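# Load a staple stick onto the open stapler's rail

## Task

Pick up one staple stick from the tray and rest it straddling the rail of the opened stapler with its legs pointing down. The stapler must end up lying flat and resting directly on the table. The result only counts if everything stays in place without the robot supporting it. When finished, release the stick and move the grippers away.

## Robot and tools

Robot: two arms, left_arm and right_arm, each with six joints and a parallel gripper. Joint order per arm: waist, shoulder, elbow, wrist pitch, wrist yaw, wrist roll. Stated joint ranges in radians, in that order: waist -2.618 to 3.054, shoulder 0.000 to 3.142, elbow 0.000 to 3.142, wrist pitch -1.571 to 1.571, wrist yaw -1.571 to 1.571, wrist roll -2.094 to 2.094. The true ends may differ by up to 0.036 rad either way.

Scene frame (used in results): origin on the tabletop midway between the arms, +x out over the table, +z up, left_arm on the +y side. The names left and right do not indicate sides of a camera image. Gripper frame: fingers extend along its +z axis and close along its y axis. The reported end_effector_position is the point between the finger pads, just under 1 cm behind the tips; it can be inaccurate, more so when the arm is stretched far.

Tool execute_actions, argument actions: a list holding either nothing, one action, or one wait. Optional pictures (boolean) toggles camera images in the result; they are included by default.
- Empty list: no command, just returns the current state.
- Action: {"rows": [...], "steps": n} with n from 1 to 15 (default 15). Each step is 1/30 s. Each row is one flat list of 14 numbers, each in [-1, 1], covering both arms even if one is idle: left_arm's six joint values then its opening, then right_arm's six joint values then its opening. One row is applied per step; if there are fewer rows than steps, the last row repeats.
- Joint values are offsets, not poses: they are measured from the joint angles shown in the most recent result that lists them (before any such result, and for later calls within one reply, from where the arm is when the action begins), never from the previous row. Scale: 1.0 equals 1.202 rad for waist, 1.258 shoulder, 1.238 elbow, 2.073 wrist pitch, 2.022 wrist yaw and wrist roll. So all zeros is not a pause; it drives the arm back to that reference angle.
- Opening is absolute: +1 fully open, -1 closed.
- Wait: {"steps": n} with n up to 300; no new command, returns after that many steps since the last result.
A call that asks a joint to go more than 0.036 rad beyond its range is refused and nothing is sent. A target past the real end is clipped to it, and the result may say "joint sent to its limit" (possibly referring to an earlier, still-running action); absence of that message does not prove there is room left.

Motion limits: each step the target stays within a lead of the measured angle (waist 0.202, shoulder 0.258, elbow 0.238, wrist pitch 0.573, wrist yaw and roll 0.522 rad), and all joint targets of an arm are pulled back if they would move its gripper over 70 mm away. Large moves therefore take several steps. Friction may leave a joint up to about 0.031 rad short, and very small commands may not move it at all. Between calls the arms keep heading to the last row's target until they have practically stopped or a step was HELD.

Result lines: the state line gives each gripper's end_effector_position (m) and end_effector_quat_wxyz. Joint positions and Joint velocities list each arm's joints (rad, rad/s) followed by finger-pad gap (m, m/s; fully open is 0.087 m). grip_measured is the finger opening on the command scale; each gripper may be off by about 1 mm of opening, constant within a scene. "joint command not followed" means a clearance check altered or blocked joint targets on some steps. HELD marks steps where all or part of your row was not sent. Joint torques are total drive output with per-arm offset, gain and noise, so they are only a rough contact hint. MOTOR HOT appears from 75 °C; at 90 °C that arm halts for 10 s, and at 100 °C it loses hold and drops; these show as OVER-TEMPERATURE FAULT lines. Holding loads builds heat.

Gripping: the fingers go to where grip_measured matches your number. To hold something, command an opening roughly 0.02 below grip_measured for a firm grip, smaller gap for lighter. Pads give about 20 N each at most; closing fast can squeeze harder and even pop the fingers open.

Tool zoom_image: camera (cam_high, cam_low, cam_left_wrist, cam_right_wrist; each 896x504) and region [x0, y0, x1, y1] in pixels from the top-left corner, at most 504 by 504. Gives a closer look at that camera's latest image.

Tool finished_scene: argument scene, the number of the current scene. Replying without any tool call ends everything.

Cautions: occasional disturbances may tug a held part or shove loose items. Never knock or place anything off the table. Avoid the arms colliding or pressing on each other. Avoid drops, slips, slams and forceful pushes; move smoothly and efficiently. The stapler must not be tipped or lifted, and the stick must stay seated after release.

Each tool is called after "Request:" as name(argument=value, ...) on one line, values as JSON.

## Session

Request:
execute_actions(actions=[])

Scene clock: 0.00 s of 4800.00 s.
left_arm: end_effector_position=(+0.3989, +0.5039, +0.1101) grip_measured=+0.989 end_effector_quat_wxyz=(+0.456, -0.375, +0.785, -0.188) | right_arm: end_effector_position=(+0.3148, -0.4863, +0.1390) grip_measured=+0.980 end_effector_quat_wxyz=(+0.322, +0.711, +0.414, +0.469)
Joint positions: left_arm=[ 0.681  1.637  0.955  0.032  0.558 -0.454  0.087] | right_arm=[-1.033  1.202  0.38   0.302 -0.777  1.632  0.087]
Joint velocities: left_arm=[ 0.007 -0.027  0.002 -0.037 -0.007 -0.037 -0.001] | right_arm=[-0.007  0.002 -0.007  0.022 -0.022 -0.007 -0.   ]
Joint torques (N m, as the arm reports them, + toward a larger angle): no reading
Motor temperatures (°C, as the motors report them): left_arm=[23 24 39 39 25 25] | right_arm=[24 32 36 25 23 25]

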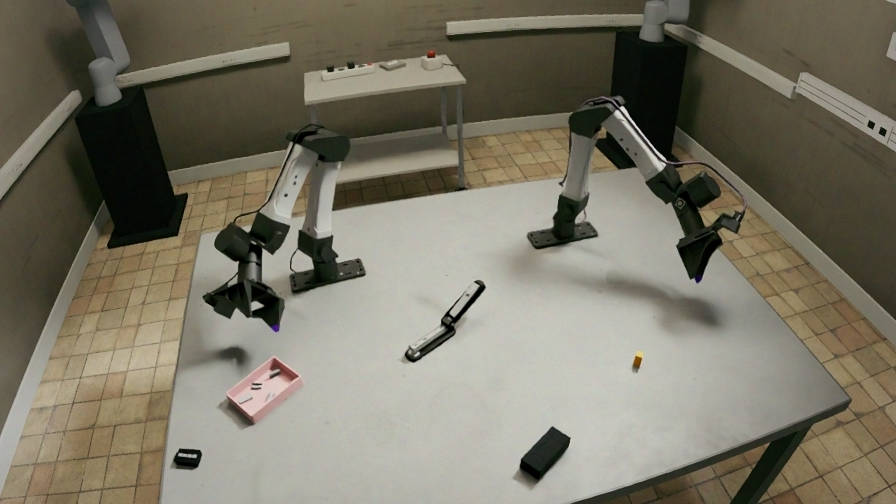

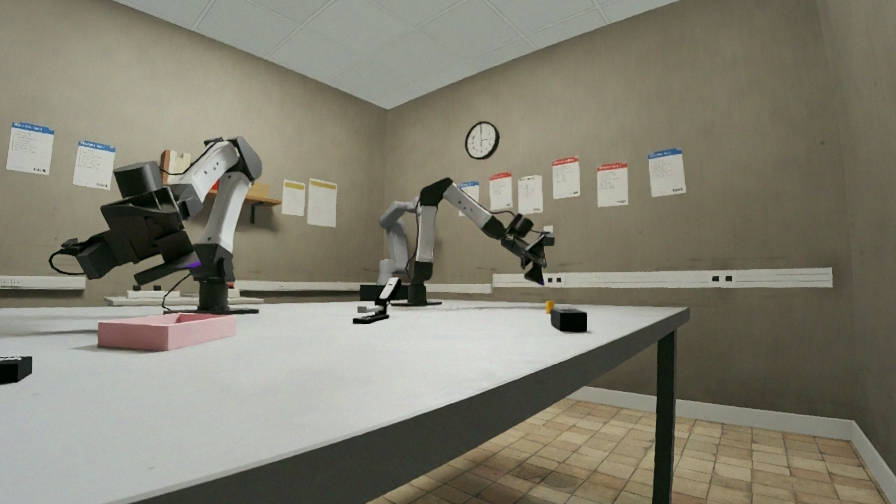

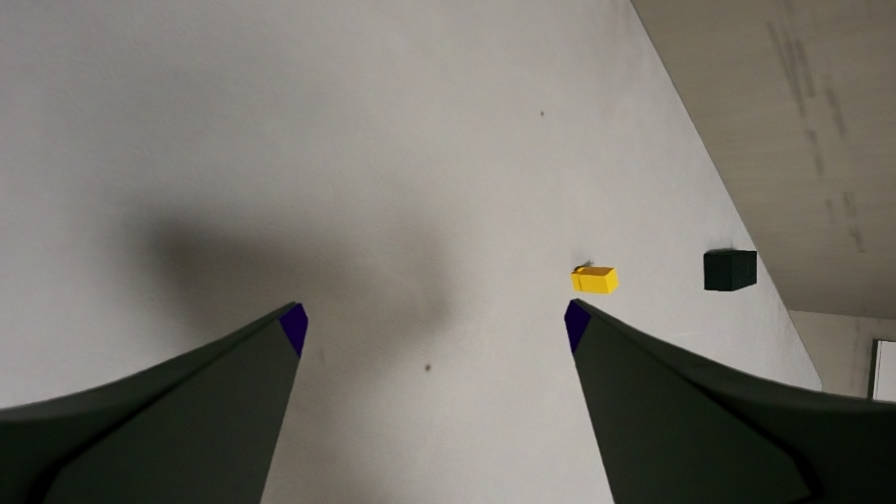

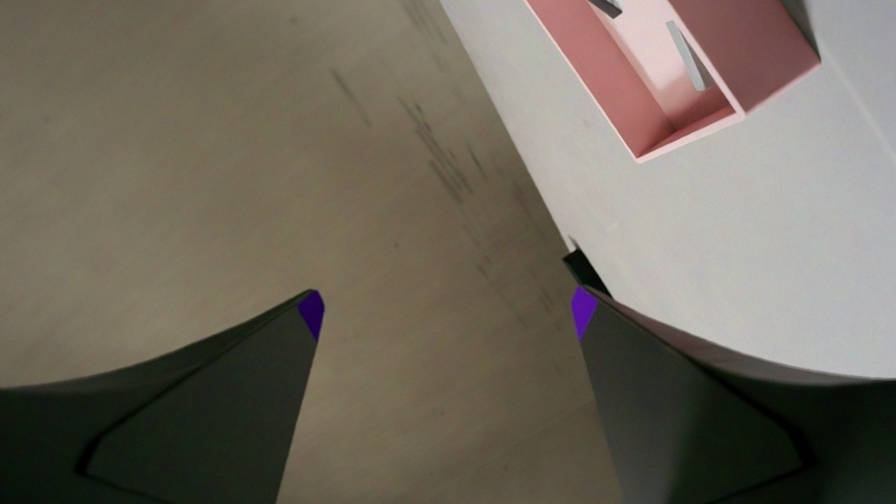

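Request:
execute_actions(actions=[{"rows":[[0,0,0,0,0,0,1,0.3,0.3,0.6,-0.4,0.384,-0.807,0.2]],"steps":15}], pictures=false)

Request:
execute_actions(actions=[{"steps":20}], pictures=false)

Scene clock: 6.50 s of 4800.00 s.
left_arm: end_effector_position=(+0.3989, +0.5039, +0.1101) grip_measured=+0.989 end_effector_quat_wxyz=(+0.456, -0.375, +0.785, -0.188) | right_arm: end_effector_position=(+0.3665, -0.5428, +0.1063) grip_measured=+0.200 end_effector_quat_wxyz=(+0.336, +0.384, +0.860, -0.019)
Joint positions: left_arm=[ 0.681  1.637  0.955  0.032  0.558 -0.454  0.087] | right_arm=[-0.671  1.574  1.12  -0.432 -0.052  0.299  0.052]
Joint velocities: left_arm=[-0.002  0.012  0.012  0.095 -0.066  0.022 -0.001] | right_arm=[ 0.002 -0.007  0.007 -0.74   0.242 -1.897  0.   ]
Joint torques (N m, as the arm reports them, + toward a larger angle): left_arm=[ 0.01 -6.98  6.95  1.61  0.1   0.11] | right_arm=[-0.48 -6.28  8.03  1.78 -0.09 -0.06]
Motor temperatures (°C, as the motors report them): left_arm=[23 26 40 40 25 25] | right_arm=[24 32 37 27 23 25]
Steps of this call (steps 1 to 90: nothing new was sent; then 3.00 s passed at rest; steps 91 to 105: all 15 steps of this action). Readings (joint positions):
91: left_arm=[0.681 1.637 0.955 0.032 0.558 -0.454] | right_arm=[-1.008 1.223 0.409 0.240 -0.718 1.572]
92: left_arm=[0.681 1.637 0.955 0.032 0.558 -0.454] | right_arm=[-0.958 1.281 0.468 0.159 -0.640 1.498]
94: left_arm=[0.681 1.637 0.955 0.032 0.558 -0.454] | right_arm=[-0.848 1.415 0.598 -0.007 -0.479 1.341]
98: left_arm=[0.681 1.637 0.955 0.032 0.558 -0.454] | right_arm=[-0.684 1.565 0.915 -0.312 -0.224 0.959]
105: the state above

Scene clock: 7.17 s of 4800.00 s.
left_arm: end_effector_position=(+0.3989, +0.5039, +0.1101) grip_measured=+0.989 end_effector_quat_wxyz=(+0.456, -0.375, +0.785, -0.188) | right_arm: end_effector_position=(+0.3400, -0.5491, +0.0950) grip_measured=+0.200 end_effector_quat_wxyz=(+0.287, +0.268, +0.916, -0.077)
Joint positions: left_arm=[ 0.681  1.637  0.955  0.032  0.558 -0.454  0.087] | right_arm=[-0.671  1.574  1.12  -0.513 -0.008  0.012  0.052]
Joint velocities: left_arm=[ 0.002 -0.002  0.002 -0.022  0.007  0.007 -0.001] | right_arm=[-0.022 -0.017  0.002  0.022 -0.081 -0.022 -0.   ]
Joint torques (N m, as the arm reports them, + toward a larger angle): left_arm=[ 0.06 -6.97  6.98  1.59  0.13  0.11] | right_arm=[-0.49 -6.24  7.94  1.51 -0.09 -0.08]
Motor temperatures (°C, as the motors report them): left_arm=[23 26 40 40 25 25] | right_arm=[24 32 37 27 23 25]
Steps of this call (steps 1 to 20: the robot went on to your last target). Readings (joint positions):
1: left_arm=[0.681 1.637 0.955 0.032 0.558 -0.454] | right_arm=[-0.671 1.574 1.120 -0.451 -0.043 0.240]
2: left_arm=[0.681 1.637 0.955 0.032 0.558 -0.454] | right_arm=[-0.671 1.574 1.120 -0.466 -0.036 0.194]
4: left_arm=[0.681 1.637 0.955 0.032 0.558 -0.454] | right_arm=[-0.671 1.574 1.120 -0.484 -0.026 0.127]
8: left_arm=[0.681 1.637 0.955 0.032 0.558 -0.454] | right_arm=[-0.671 1.574 1.120 -0.503 -0.015 0.057]
20: the state above

Request:
execute_actions(actions=[{"rows":[[0,0,0,0,0,0,1,0.1,0.1,0.2,-0.15,0,0,0.2],[0,0,0,0,0,0,1,0.1,0.1,0.2,-0.15,0,0,0.2],[0,0,0,0,0,0,1,0.1,0.1,0.2,-0.15,0,0,0.2],[0,0,0,0,0,0,1,0.1,0.1,0.2,-0.15,0,0,0.2],[0,0,0,0,0,0,1,0.2,0.22,0.36,-0.28,0,0,0.2],[0,0,0,0,0,0,1,0.2,0.22,0.36,-0.28,0,0,0.2],[0,0,0,0,0,0,1,0.2,0.22,0.36,-0.28,0,0,0.2],[0,0,0,0,0,0,1,0.2,0.22,0.36,-0.28,0,0,0.2],[0,0,0,0,0,0,1,0.225,0.34,0.5,-0.37,0,0,0.2]],"steps":15}], pictures=false)

Request:
execute_actions(actions=[{"steps":30}])

Scene clock: 17.53 s of 4800.00 s.
left_arm: end_effector_position=(+0.3989, +0.5039, +0.1101) grip_measured=+0.989 end_effector_quat_wxyz=(+0.456, -0.375, +0.785, -0.188) | right_arm: end_effector_position=(+0.3726, -0.4520, +0.0863) grip_measured=+0.200 end_effector_quat_wxyz=(+0.049, +0.146, +0.988, -0.002)
Joint positions: left_arm=[ 0.681  1.637  0.955  0.032  0.558 -0.454  0.087] | right_arm=[-0.394  2.003  1.705 -1.175 -0.009  0.01   0.052]
Joint velocities: left_arm=[-0.012 -0.012 -0.002  0.007 -0.007  0.007 -0.001] | right_arm=[ 0.012  0.125  0.007 -0.623 -0.007 -0.037  0.001]
Joint torques (N m, as the arm reports them, + toward a larger angle): left_arm=[ 0.   -6.94  6.91  1.59  0.11  0.09] | right_arm=[ -0.73 -10.23   9.9    0.66  -0.14   0.05]
Motor temperatures (°C, as the motors report them): left_arm=[23 27 41 42 25 25] | right_arm=[24 33 38 27 23 25]
Steps of this call (steps 1 to 15: the robot went on to your last target; steps 16 to 90: nothing new was sent; then 6.87 s passed at rest; steps 91 to 105: all 15 steps of this action). Readings (joint positions):
91: left_arm=[0.681 1.637 0.955 0.032 0.558 -0.454] | right_arm=[-0.658 1.593 1.162 -0.577 -0.001 0.010]
92: left_arm=[0.681 1.637 0.955 0.032 0.558 -0.454] | right_arm=[-0.633 1.630 1.228 -0.641 0.001 0.010]
94: left_arm=[0.681 1.637 0.955 0.032 0.558 -0.454] | right_arm=[-0.576 1.679 1.317 -0.682 -0.002 0.010]
98: left_arm=[0.681 1.637 0.955 0.032 0.558 -0.454] | right_arm=[-0.446 1.814 1.529 -0.887 -0.004 0.010]
105: the state above

Scene clock: 18.53 s of 4800.00 s.
left_arm: end_effector_position=(+0.3989, +0.5039, +0.1101) grip_measured=+0.989 end_effector_quat_wxyz=(+0.456, -0.375, +0.785, -0.188) | right_arm: end_effector_position=(+0.3517, -0.4459, +0.0881) grip_measured=+0.200 end_effector_quat_wxyz=(+0.005, +0.146, +0.989, +0.004)
Joint positions: left_arm=[ 0.681  1.637  0.955  0.032  0.558 -0.454  0.087] | right_arm=[-0.394  2.005  1.705 -1.262 -0.009  0.01   0.052]
Joint velocities: left_arm=[-0.007 -0.012 -0.012 -0.037  0.051 -0.066 -0.001] | right_arm=[ 0.002  0.012  0.012  0.066 -0.051  0.051  0.   ]
Joint torques (N m, as the arm reports them, + toward a larger angle): left_arm=[-0.01 -6.89  7.    1.58  0.12  0.08] | right_arm=[-0.76 -9.73  9.7   0.27 -0.15  0.05]
Motor temperatures (°C, as the motors report them): left_arm=[23 27 41 42 25 25] | right_arm=[24 33 38 27 23 25]
Steps of this call (steps 1 to 30: the robot went on to your last target). Readings (joint positions):
1: left_arm=[0.681 1.637 0.955 0.032 0.558 -0.454] | right_arm=[-0.394 2.005 1.705 -1.196 -0.009 0.010]
2: left_arm=[0.681 1.637 0.955 0.032 0.558 -0.454] | right_arm=[-0.394 2.005 1.705 -1.212 -0.009 0.010]
4: left_arm=[0.681 1.637 0.955 0.032 0.558 -0.454] | right_arm=[-0.394 2.005 1.705 -1.231 -0.009 0.010]
8: left_arm=[0.681 1.637 0.955 0.032 0.558 -0.454] | right_arm=[-0.394 2.005 1.705 -1.251 -0.009 0.010]
30: the state above
All arms were judged still, so your last target was given up. Only a new action makes them travel on or press farther. Fingers that are still opening or closing keep moving.

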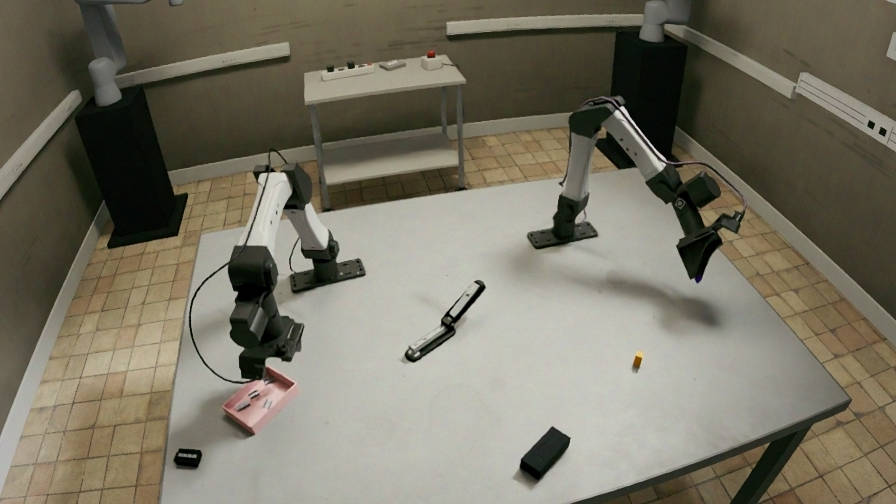

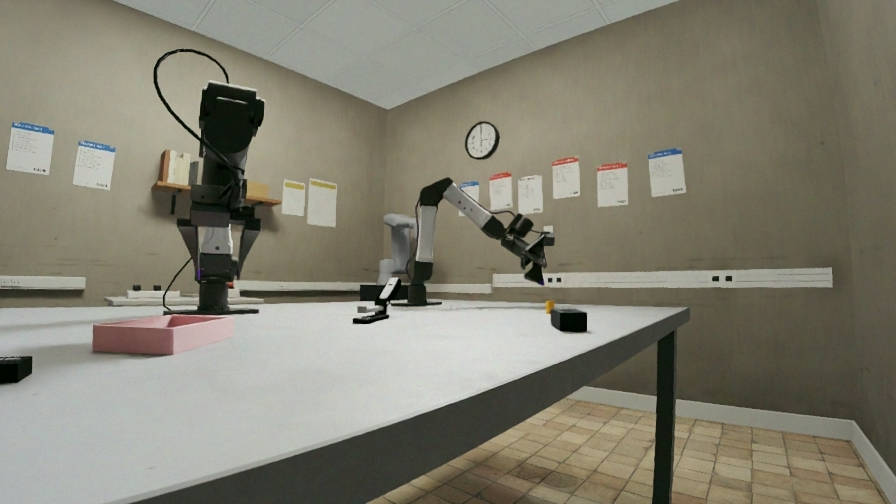

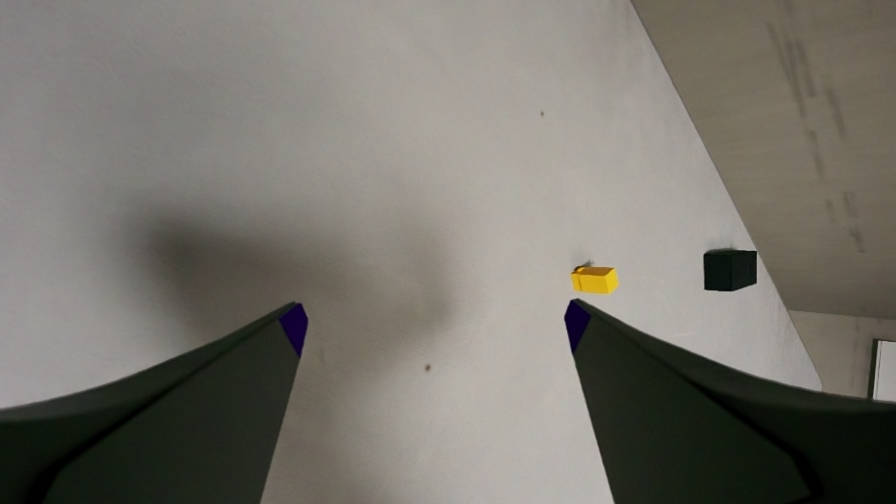

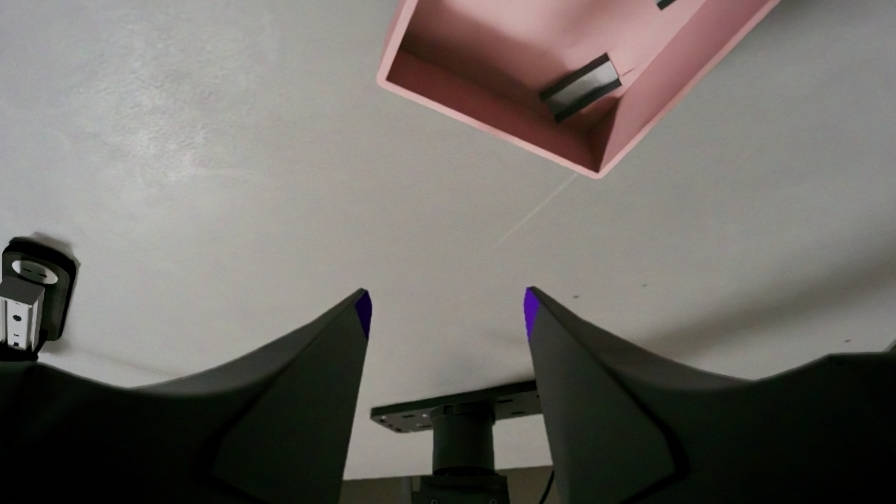

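Request:
execute_actions(actions=[{"rows":[[0,0,0,0,0,0,1,-0.08,0.08,0.1,-0.01,0,0,0.2],[0,0,0,0,0,0,1,-0.08,0.08,0.1,-0.01,0,0,0.2],[0,0,0,0,0,0,1,-0.08,0.08,0.1,-0.01,0,0,0.2],[0,0,0,0,0,0,1,-0.14,0.16,0.21,-0.025,0,0,0.2]],"steps":15}], pictures=false)

Request:
execute_actions(actions=[{"steps":25}])

Scene clock: 24.97 s of 4800.00 s.
left_arm: end_effector_position=(+0.3989, +0.5039, +0.1101) grip_measured=+0.989 end_effector_quat_wxyz=(+0.456, -0.375, +0.785, -0.188) | right_arm: end_effector_position=(+0.3695, -0.5225, +0.0682) grip_measured=+0.200 end_effector_quat_wxyz=(+0.002, +0.233, +0.973, +0.003)
Joint positions: left_arm=[ 0.681  1.637  0.955  0.032  0.558 -0.454  0.087] | right_arm=[-0.571  2.205  1.932 -1.294 -0.007  0.01   0.052]
Joint velocities: left_arm=[-0.002 -0.002 -0.007 -0.022 -0.007  0.066  0.   ] | right_arm=[ 0.056 -0.002  0.002 -0.007  0.037  0.051 -0.   ]
Joint torques (N m, as the arm reports them, + toward a larger angle): left_arm=[-0.06 -6.93  6.97  1.58  0.13  0.09] | right_arm=[  0.08 -10.83   9.65   0.28  -0.18   0.02]
Motor temperatures (°C, as the motors report them): left_arm=[23 28 42 43 25 25] | right_arm=[24 35 39 27 23 25]
Steps of this call (steps 1 to 90: nothing new was sent; then 2.93 s passed at rest; steps 91 to 105: all 15 steps of this action). Readings (joint positions):
91: left_arm=[0.681 1.637 0.955 0.032 0.558 -0.454] | right_arm=[-0.402 2.018 1.726 -1.278 -0.013 0.010]
92: left_arm=[0.681 1.637 0.955 0.032 0.558 -0.454] | right_arm=[-0.417 2.041 1.760 -1.284 -0.015 0.010]
94: left_arm=[0.681 1.637 0.955 0.032 0.558 -0.454] | right_arm=[-0.466 2.093 1.827 -1.295 -0.016 0.010]
98: left_arm=[0.681 1.637 0.955 0.032 0.558 -0.454] | right_arm=[-0.568 2.194 1.932 -1.288 -0.011 0.010]
105: the state above

Scene clock: 25.80 s of 4800.00 s.
left_arm: end_effector_position=(+0.3989, +0.5039, +0.1101) grip_measured=+0.989 end_effector_quat_wxyz=(+0.456, -0.375, +0.785, -0.188) | right_arm: end_effector_position=(+0.3697, -0.5213, +0.0682) grip_measured=+0.200 end_effector_quat_wxyz=(+0.002, +0.231, +0.973, +0.003)
Joint positions: left_arm=[ 0.681  1.637  0.955  0.032  0.558 -0.454  0.087] | right_arm=[-0.568  2.205  1.932 -1.296 -0.007  0.01   0.052]
Joint velocities: left_arm=[ 0.007 -0.007 -0.002  0.066 -0.037 -0.037 -0.001] | right_arm=[-0.012 -0.002  0.017  0.022 -0.022 -0.095 -0.001]
Joint torques (N m, as the arm reports them, + toward a larger angle): left_arm=[-0.06 -7.04  7.02  1.58  0.11  0.09] | right_arm=[  0.15 -10.86   9.6    0.25  -0.18   0.02]
Motor temperatures (°C, as the motors report them): left_arm=[23 28 42 43 25 25] | right_arm=[24 36 39 27 23 25]
Steps of this call (steps 1 to 15: the robot went on to your last target; steps 16 to 25: nothing new was sent). Readings (joint positions):
1: left_arm=[0.681 1.637 0.955 0.032 0.558 -0.454] | right_arm=[-0.569 2.205 1.932 -1.295 -0.007 0.010]
2: left_arm=[0.681 1.637 0.955 0.032 0.558 -0.454] | right_arm=[-0.568 2.205 1.932 -1.295 -0.007 0.010]
4: left_arm=[0.681 1.637 0.955 0.032 0.558 -0.454] | right_arm=[-0.568 2.205 1.932 -1.296 -0.007 0.010]
8: left_arm=[0.681 1.637 0.955 0.032 0.558 -0.454] | right_arm=[-0.568 2.205 1.932 -1.296 -0.007 0.010]
25: the state above
All arms were judged still, so your last target was given up. Only a new action makes them travel on or press farther. Fingers that are still opening or closing keep moving.

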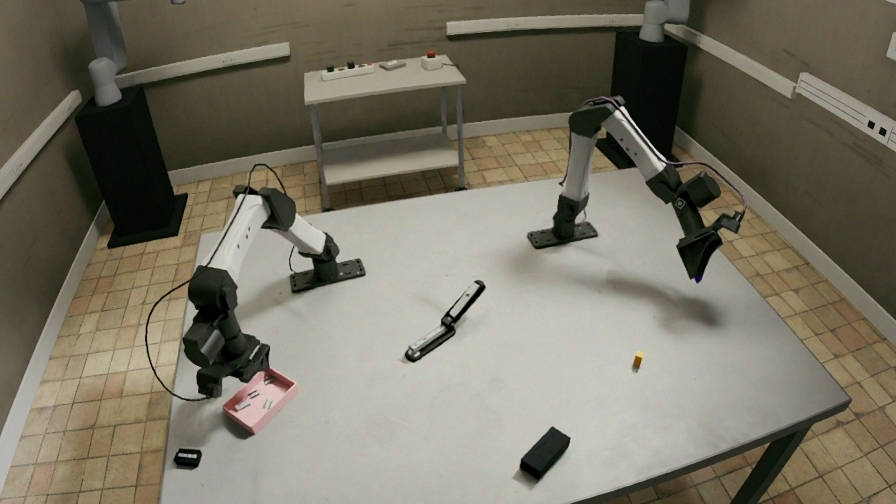

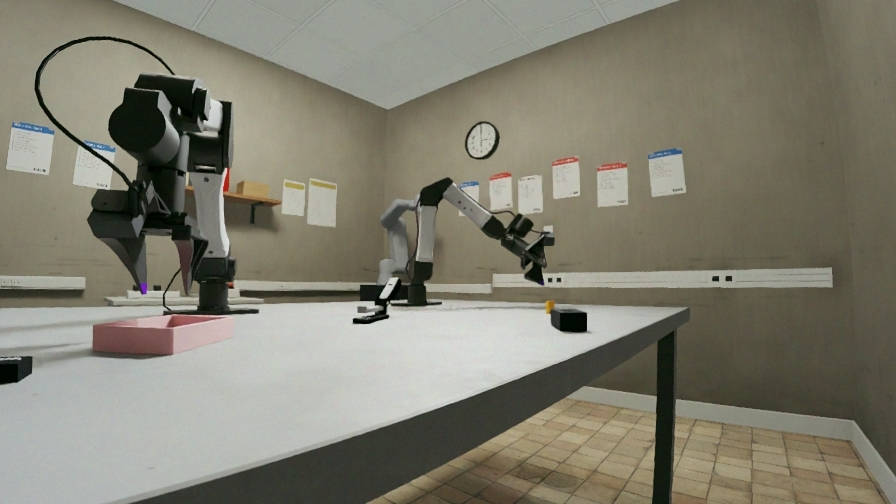

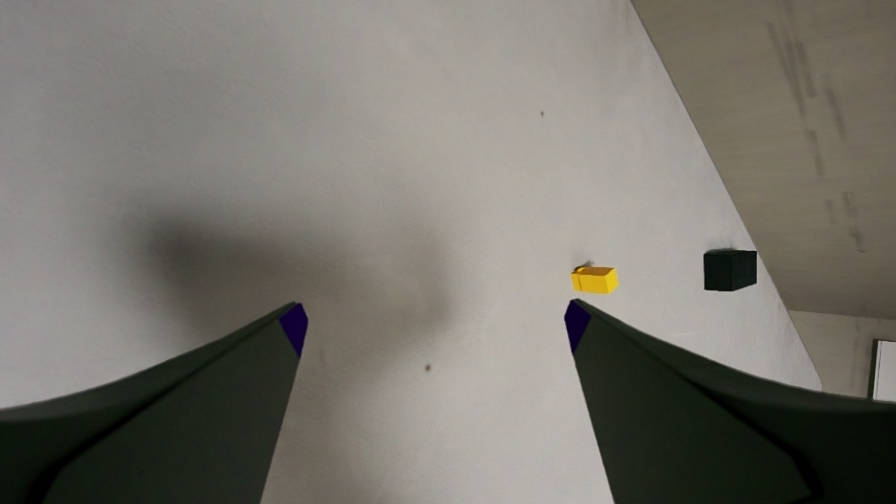

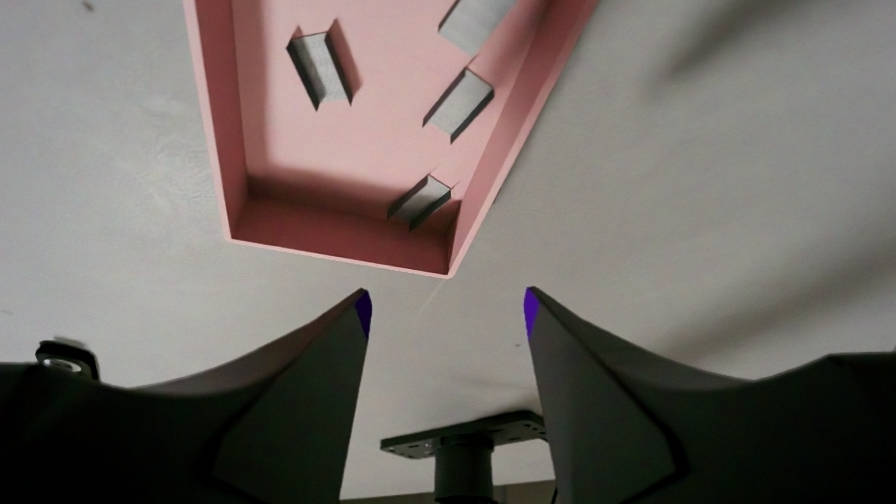

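Request:
execute_actions(actions=[{"rows":[[0,0,0,0,0,0,1,-0.02,0.1,0.15,-0.02,0,0,0.2],[0,0,0,0,0,0,1,-0.02,0.1,0.15,-0.02,0,0,0.2],[0,0,0,0,0,0,1,-0.02,0.1,0.15,-0.02,0,0,0.2],[0,0,0,0,0,0,1,-0.03,0.2,0.31,-0.055,0,0,0.2]],"steps":15}], pictures=false)

Request:
execute_actions(actions=[{"steps":25}])

Scene clock: 35.03 s of 4800.00 s.
left_arm: end_effector_position=(+0.3989, +0.5039, +0.1101) grip_measured=+0.989 end_effector_quat_wxyz=(+0.456, -0.375, +0.785, -0.188) | right_arm: end_effector_position=(+0.4076, -0.5560, +0.0473) grip_measured=+0.200 end_effector_quat_wxyz=(+0.006, +0.247, +0.969, +0.002)
Joint positions: left_arm=[ 0.681  1.637  0.955  0.032  0.558 -0.454  0.087] | right_arm=[-0.601  2.457  2.283 -1.387 -0.007  0.01   0.052]
Joint velocities: left_arm=[ 0.002 -0.007 -0.007 -0.037  0.022  0.007 -0.   ] | right_arm=[ 0.017 -0.012  0.022 -0.081 -0.037  0.007  0.001]
Joint torques (N m, as the arm reports them, + toward a larger angle): left_arm=[ 0.   -7.01  7.02  1.6   0.12  0.09] | right_arm=[ -0.47 -12.46   9.46   0.25  -0.15   0.02]
Motor temperatures (°C, as the motors report them): left_arm=[23 29 43 43 25 25] | right_arm=[24 38 40 26 23 25]
Steps of this call (steps 1 to 90: nothing new was sent; then 5.73 s passed at rest; steps 91 to 105: all 15 steps of this action). Readings (joint positions):
91: left_arm=[0.681 1.637 0.955 0.032 0.558 -0.454] | right_arm=[-0.569 2.225 1.968 -1.322 -0.007 0.010]
92: left_arm=[0.681 1.637 0.955 0.032 0.558 -0.454] | right_arm=[-0.571 2.256 2.023 -1.331 -0.007 0.010]
94: left_arm=[0.681 1.637 0.955 0.032 0.558 -0.454] | right_arm=[-0.579 2.321 2.123 -1.349 -0.007 0.010]
98: left_arm=[0.681 1.637 0.955 0.032 0.558 -0.454] | right_arm=[-0.597 2.441 2.277 -1.360 -0.007 0.010]
105: the state above

Scene clock: 35.87 s of 4800.00 s.
left_arm: end_effector_position=(+0.3989, +0.5039, +0.1101) grip_measured=+0.989 end_effector_quat_wxyz=(+0.456, -0.375, +0.785, -0.188) | right_arm: end_effector_position=(+0.4074, -0.5559, +0.0484) grip_measured=+0.200 end_effector_quat_wxyz=(+0.005, +0.247, +0.969, +0.002)
Joint positions: left_arm=[ 0.681  1.637  0.955  0.032  0.558 -0.454  0.087] | right_arm=[-0.601  2.457  2.287 -1.392 -0.007  0.01   0.052]
Joint velocities: left_arm=[-0.012  0.002  0.012 -0.037  0.037 -0.051 -0.   ] | right_arm=[-0.002 -0.017 -0.007  0.066  0.007 -0.007 -0.   ]
Joint torques (N m, as the arm reports them, + toward a larger angle): left_arm=[-0.07 -6.95  7.01  1.59  0.1   0.1 ] | right_arm=[ -0.52 -12.46   9.24   0.26  -0.15   0.02]
Motor temperatures (°C, as the motors report them): left_arm=[23 29 43 43 25 25] | right_arm=[24 39 40 26 23 25]
Steps of this call (steps 1 to 15: the robot went on to your last target; steps 16 to 25: nothing new was sent). Readings (joint positions):
1: left_arm=[0.681 1.637 0.955 0.032 0.558 -0.454] | right_arm=[-0.601 2.457 2.284 -1.388 -0.007 0.010]
2: left_arm=[0.681 1.637 0.955 0.032 0.558 -0.454] | right_arm=[-0.601 2.457 2.286 -1.389 -0.007 0.010]
4: left_arm=[0.681 1.637 0.955 0.032 0.558 -0.454] | right_arm=[-0.601 2.457 2.287 -1.390 -0.007 0.010]
8: left_arm=[0.681 1.637 0.955 0.032 0.558 -0.454] | right_arm=[-0.601 2.457 2.287 -1.391 -0.007 0.010]
25: the state above
All arms were judged still, so your last target was given up. Only a new action makes them travel on or press farther. Fingers that are still opening or closing keep moving.

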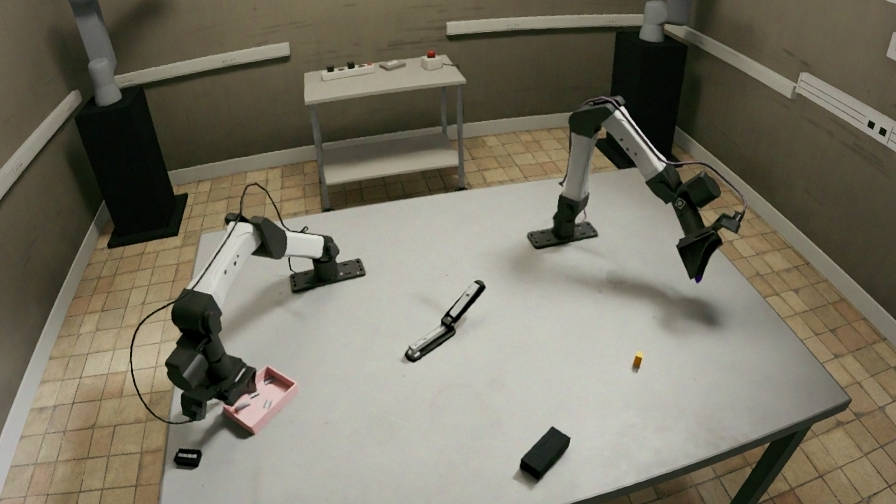

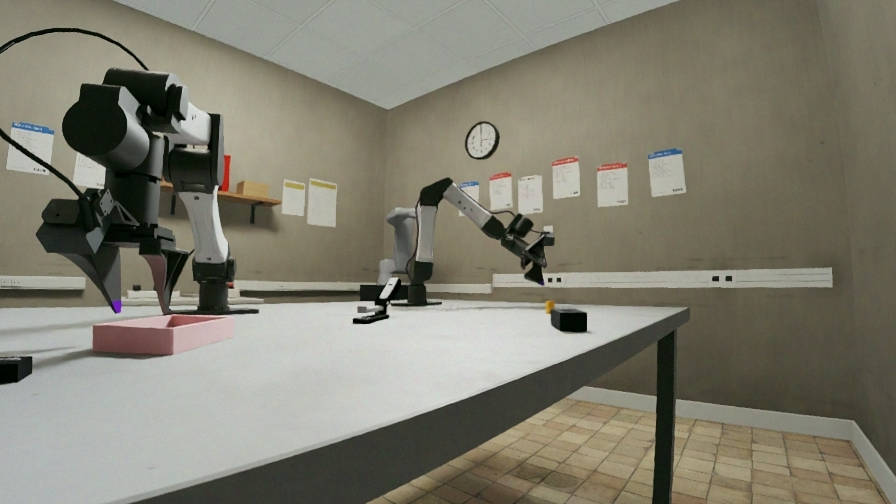

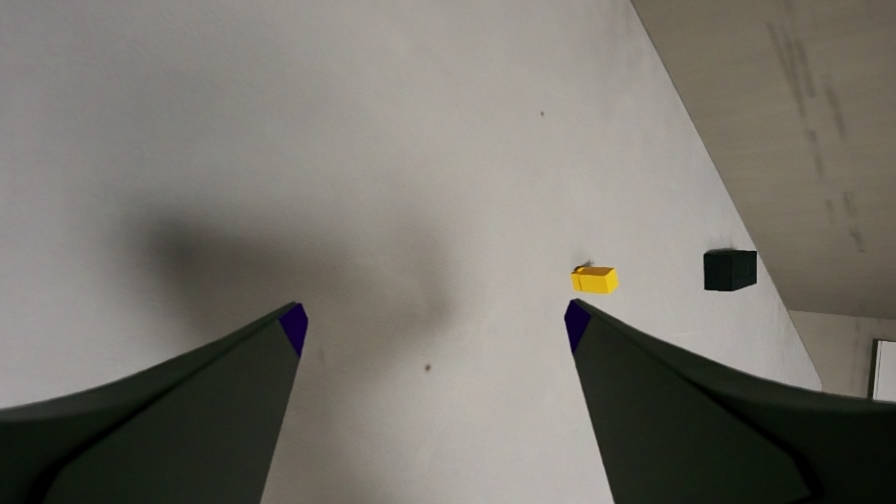

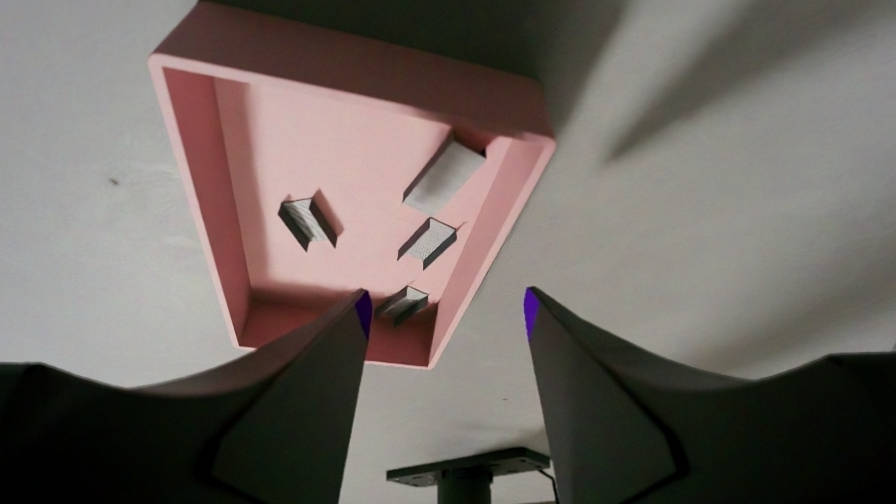

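Request:
execute_actions(actions=[{"rows":[[0,0,0,0,0,0,1,-0.04,0.06,0.12,-0.035,0,0.24,-0.4]],"steps":15}], pictures=false)

Request:
execute_actions(actions=[{"steps":25}])

Scene clock: 46.27 s of 4800.00 s.
left_arm: end_effector_position=(+0.3989, +0.5039, +0.1101) grip_measured=+0.989 end_effector_quat_wxyz=(+0.456, -0.375, +0.785, -0.188) | right_arm: end_effector_position=(+0.4179, -0.5667, +0.0498) grip_measured=-0.400 end_effector_quat_wxyz=(+0.006, +0.484, +0.875, +0.004)
Joint positions: left_arm=[ 0.681  1.637  0.955  0.032  0.558 -0.454  0.087] | right_arm=[-0.653  2.518  2.405 -1.445 -0.008  0.469  0.026]
Joint velocities: left_arm=[-0.002 -0.022 -0.017  0.066 -0.037 -0.051  0.   ] | right_arm=[ 0.002  0.002 -0.002 -0.066 -0.022  0.081 -0.   ]
Joint torques (N m, as the arm reports them, + toward a larger angle): left_arm=[-0.01 -6.9   6.87  1.58  0.12  0.08] | right_arm=[ -0.03 -11.67   9.31   0.26  -0.11   0.13]
Motor temperatures (°C, as the motors report them): left_arm=[23 29 43 43 25 25] | right_arm=[24 42 41 26 23 25]
Steps of this call (steps 1 to 90: nothing new was sent; then 6.90 s passed at rest; steps 91 to 105: all 15 steps of this action). Readings (joint positions):
91: left_arm=[0.681 1.637 0.955 0.032 0.558 -0.454] | right_arm=[-0.604 2.470 2.316 -1.412 -0.008 0.084]
92: left_arm=[0.681 1.637 0.955 0.032 0.558 -0.454] | right_arm=[-0.608 2.490 2.356 -1.423 -0.009 0.165]
94: left_arm=[0.681 1.637 0.955 0.032 0.558 -0.454] | right_arm=[-0.625 2.510 2.396 -1.423 -0.009 0.281]
98: left_arm=[0.681 1.637 0.955 0.032 0.558 -0.454] | right_arm=[-0.651 2.517 2.405 -1.435 -0.008 0.403]
105: the state above

Scene clock: 47.10 s of 4800.00 s.
left_arm: end_effector_position=(+0.3989, +0.5039, +0.1101) grip_measured=+0.989 end_effector_quat_wxyz=(+0.456, -0.375, +0.785, -0.188) | right_arm: end_effector_position=(+0.4181, -0.5661, +0.0499) grip_measured=-0.400 end_effector_quat_wxyz=(+0.006, +0.492, +0.871, +0.004)
Joint positions: left_arm=[ 0.681  1.637  0.955  0.032  0.558 -0.454  0.087] | right_arm=[-0.653  2.518  2.405 -1.447 -0.008  0.486  0.026]
Joint velocities: left_arm=[-0.002 -0.027 -0.002 -0.095 -0.037 -0.037 -0.001] | right_arm=[ 0.007 -0.017  0.002 -0.007 -0.007  0.051 -0.   ]
Joint torques (N m, as the arm reports them, + toward a larger angle): left_arm=[-0.03 -6.99  7.03  1.55  0.11  0.09] | right_arm=[ -0.03 -11.67   9.3    0.25  -0.11   0.12]
Motor temperatures (°C, as the motors report them): left_arm=[23 29 43 43 25 25] | right_arm=[24 43 41 26 23 25]
Steps of this call (steps 1 to 25: the robot went on to your last target). Readings (joint positions):
1: left_arm=[0.681 1.637 0.955 0.032 0.558 -0.454] | right_arm=[-0.653 2.518 2.405 -1.446 -0.008 0.473]
2: left_arm=[0.681 1.637 0.955 0.032 0.558 -0.454] | right_arm=[-0.653 2.518 2.405 -1.446 -0.008 0.475]
4: left_arm=[0.681 1.637 0.955 0.032 0.558 -0.454] | right_arm=[-0.653 2.518 2.405 -1.446 -0.008 0.479]
8: left_arm=[0.681 1.637 0.955 0.032 0.558 -0.454] | right_arm=[-0.653 2.518 2.405 -1.447 -0.008 0.483]
25: the state above

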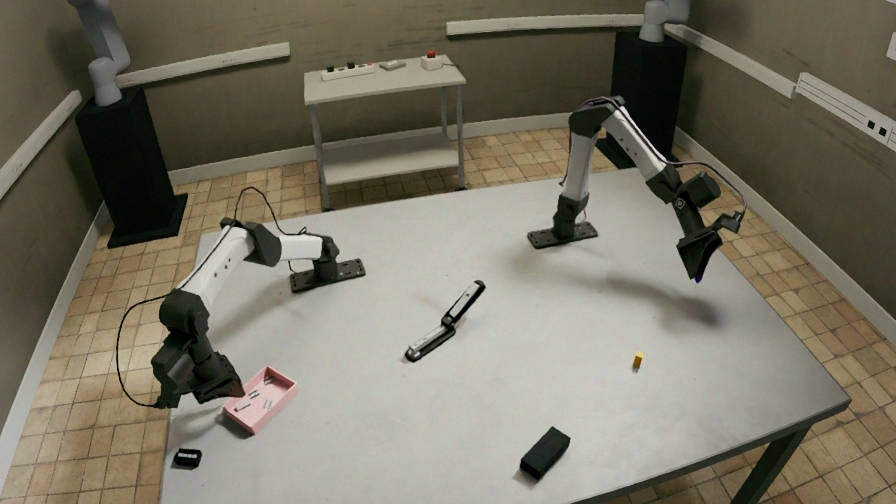

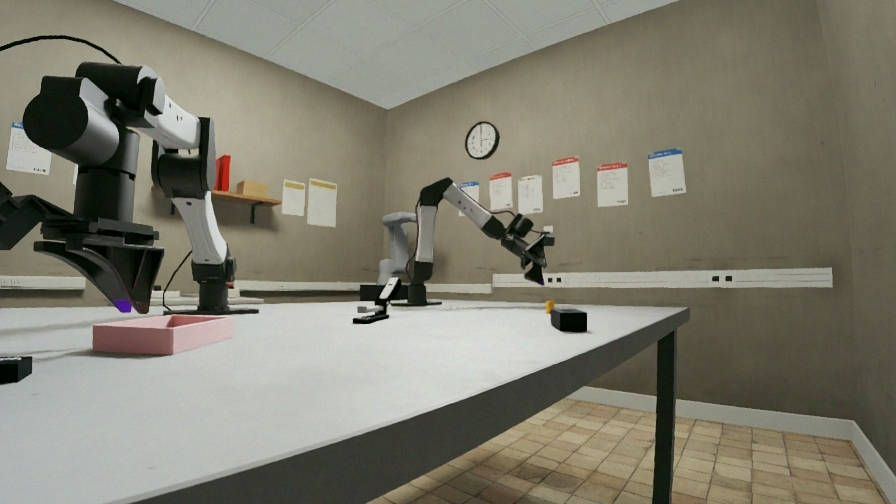

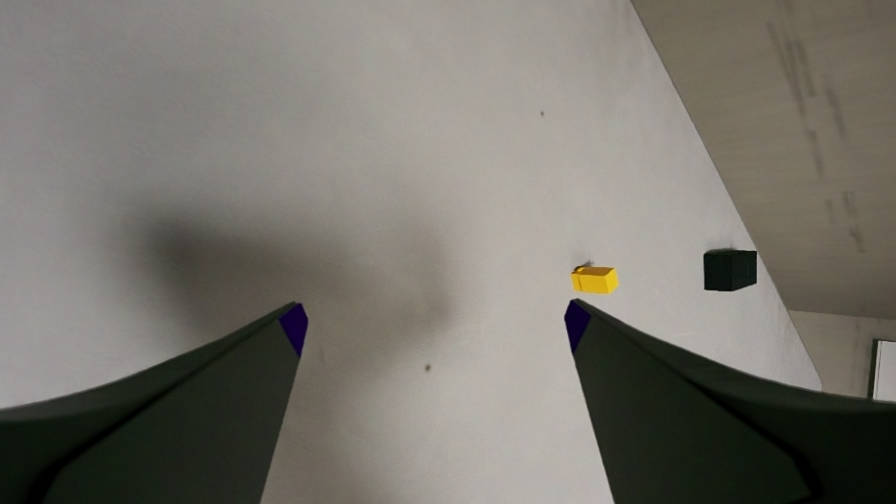

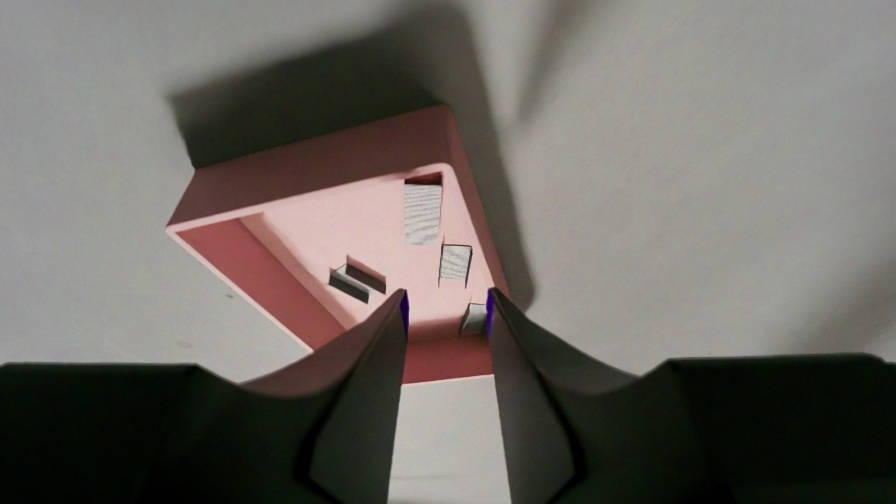

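Request:
execute_actions(actions=[{"rows":[[0,0,0,0,0,0,1,0.035,0,0,0.03,0,0,-0.5],[0,0,0,0,0,0,1,0.035,0,0,0.03,0,0,-0.5],[0,0,0,0,0,0,1,0.035,0,0,0.03,0,0,-0.5],[0,0,0,0,0,0,1,0.035,0.045,0,0.03,0,0,-0.5]],"steps":15}], pictures=false)

Request:
execute_actions(actions=[{"steps":20}])

Scene clock: 55.63 s of 4800.00 s.
left_arm: end_effector_position=(+0.3989, +0.5039, +0.1101) grip_measured=+0.989 end_effector_quat_wxyz=(+0.456, -0.375, +0.785, -0.188) | right_arm: end_effector_position=(+0.4321, -0.5517, +0.0248) grip_measured=-0.500 end_effector_quat_wxyz=(-0.002, +0.473, +0.881, +0.004)
Joint positions: left_arm=[ 0.681  1.637  0.955  0.032  0.558 -0.454  0.087] | right_arm=[-0.61   2.573  2.405 -1.407 -0.008  0.486  0.022]
Joint velocities: left_arm=[ 0.017  0.002 -0.007 -0.007  0.022 -0.022 -0.001] | right_arm=[ 0.007 -0.007  0.007  0.007 -0.037  0.037  0.001]
Joint torques (N m, as the arm reports them, + toward a larger angle): left_arm=[ 0.03 -6.9   6.84  1.59  0.12  0.11] | right_arm=[ -0.41 -12.88   6.64   0.63  -0.13   0.02]
Motor temperatures (°C, as the motors report them): left_arm=[23 30 44 44 25 25] | right_arm=[24 44 42 26 23 25]
Steps of this call (steps 1 to 15: the robot went on to your last target; steps 16 to 90: nothing new was sent; then 5.03 s passed at rest; steps 91 to 105: all 15 steps of this action). Readings (joint positions):
91: left_arm=[0.681 1.637 0.955 0.032 0.558 -0.454] | right_arm=[-0.650 2.518 2.405 -1.444 -0.008 0.486]
92: left_arm=[0.681 1.637 0.955 0.032 0.558 -0.454] | right_arm=[-0.646 2.518 2.405 -1.436 -0.008 0.486]
94: left_arm=[0.681 1.637 0.955 0.032 0.558 -0.454] | right_arm=[-0.633 2.522 2.405 -1.424 -0.008 0.486]
98: left_arm=[0.681 1.637 0.955 0.032 0.558 -0.454] | right_arm=[-0.611 2.552 2.405 -1.410 -0.008 0.486]
105: the state above

Scene clock: 56.30 s of 4800.00 s.
left_arm: end_effector_position=(+0.3989, +0.5039, +0.1101) grip_measured=+0.989 end_effector_quat_wxyz=(+0.456, -0.375, +0.785, -0.188) | right_arm: end_effector_position=(+0.4325, -0.5519, +0.0247) grip_measured=-0.500 end_effector_quat_wxyz=(-0.001, +0.473, +0.881, +0.004)
Joint positions: left_arm=[ 0.681  1.637  0.955  0.032  0.558 -0.454  0.087] | right_arm=[-0.61   2.573  2.405 -1.405 -0.008  0.486  0.022]
Joint velocities: left_arm=[-0.002 -0.007  0.017 -0.051 -0.051 -0.11   0.   ] | right_arm=[ 0.002  0.002 -0.007 -0.081  0.007  0.037  0.002]
Joint torques (N m, as the arm reports them, + toward a larger angle): left_arm=[-0.01 -6.96  6.99  1.59  0.1   0.1 ] | right_arm=[ -0.39 -12.92   6.71   0.65  -0.13   0.02]
Motor temperatures (°C, as the motors report them): left_arm=[23 30 44 44 25 25] | right_arm=[24 44 42 26 23 25]
Steps of this call (steps 1 to 15: the robot went on to your last target; steps 16 to 20: nothing new was sent). Readings (joint positions):
1: left_arm=[0.681 1.637 0.955 0.032 0.558 -0.454] | right_arm=[-0.610 2.573 2.405 -1.406 -0.008 0.486]
2: left_arm=[0.681 1.637 0.955 0.032 0.558 -0.454] | right_arm=[-0.610 2.573 2.405 -1.406 -0.008 0.486]
4: left_arm=[0.681 1.637 0.955 0.032 0.558 -0.454] | right_arm=[-0.610 2.573 2.405 -1.406 -0.008 0.486]
8: left_arm=[0.681 1.637 0.955 0.032 0.558 -0.454] | right_arm=[-0.610 2.573 2.405 -1.405 -0.008 0.486]
20: the state above
All arms were judged still, so your last target was given up. Only a new action makes them travel on or press farther. Fingers that are still opening or closing keep moving.

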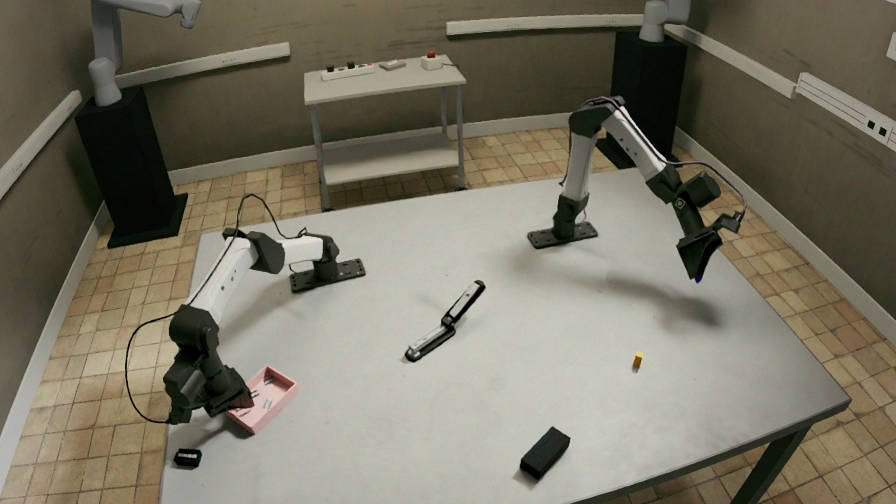

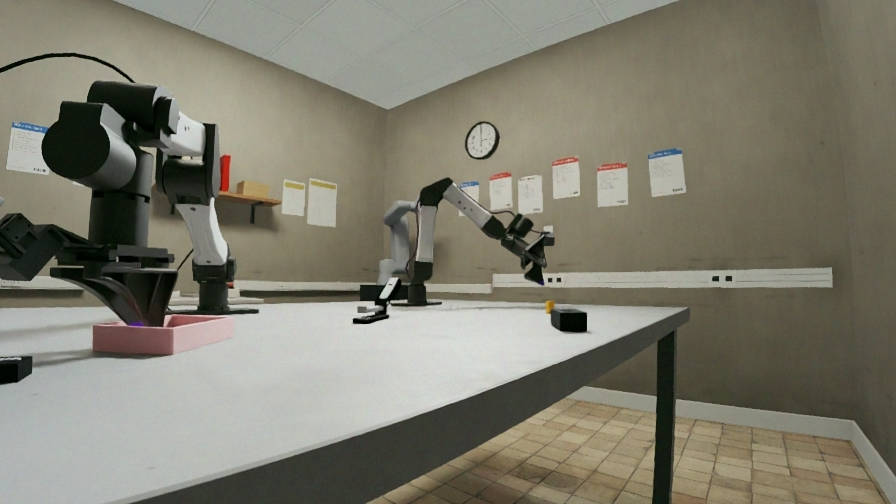

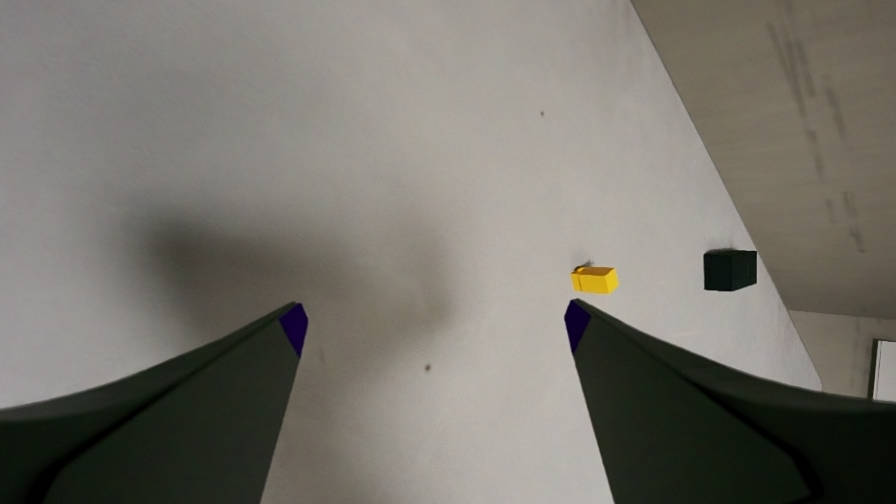

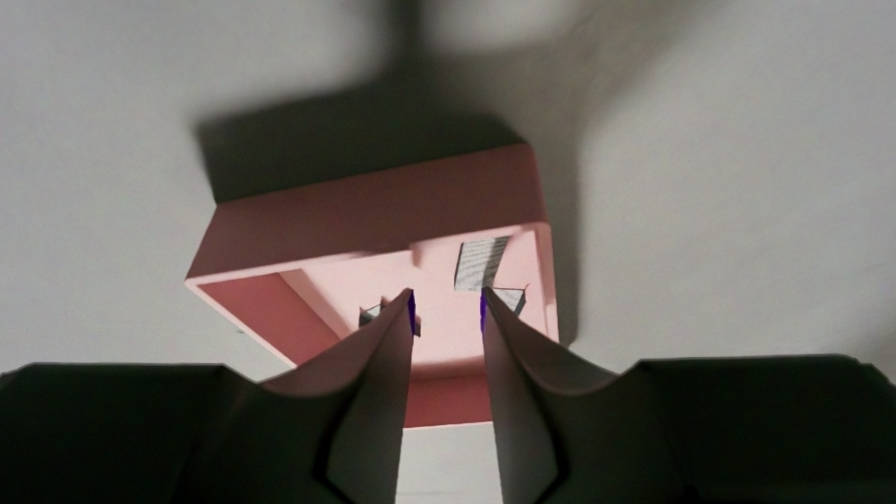

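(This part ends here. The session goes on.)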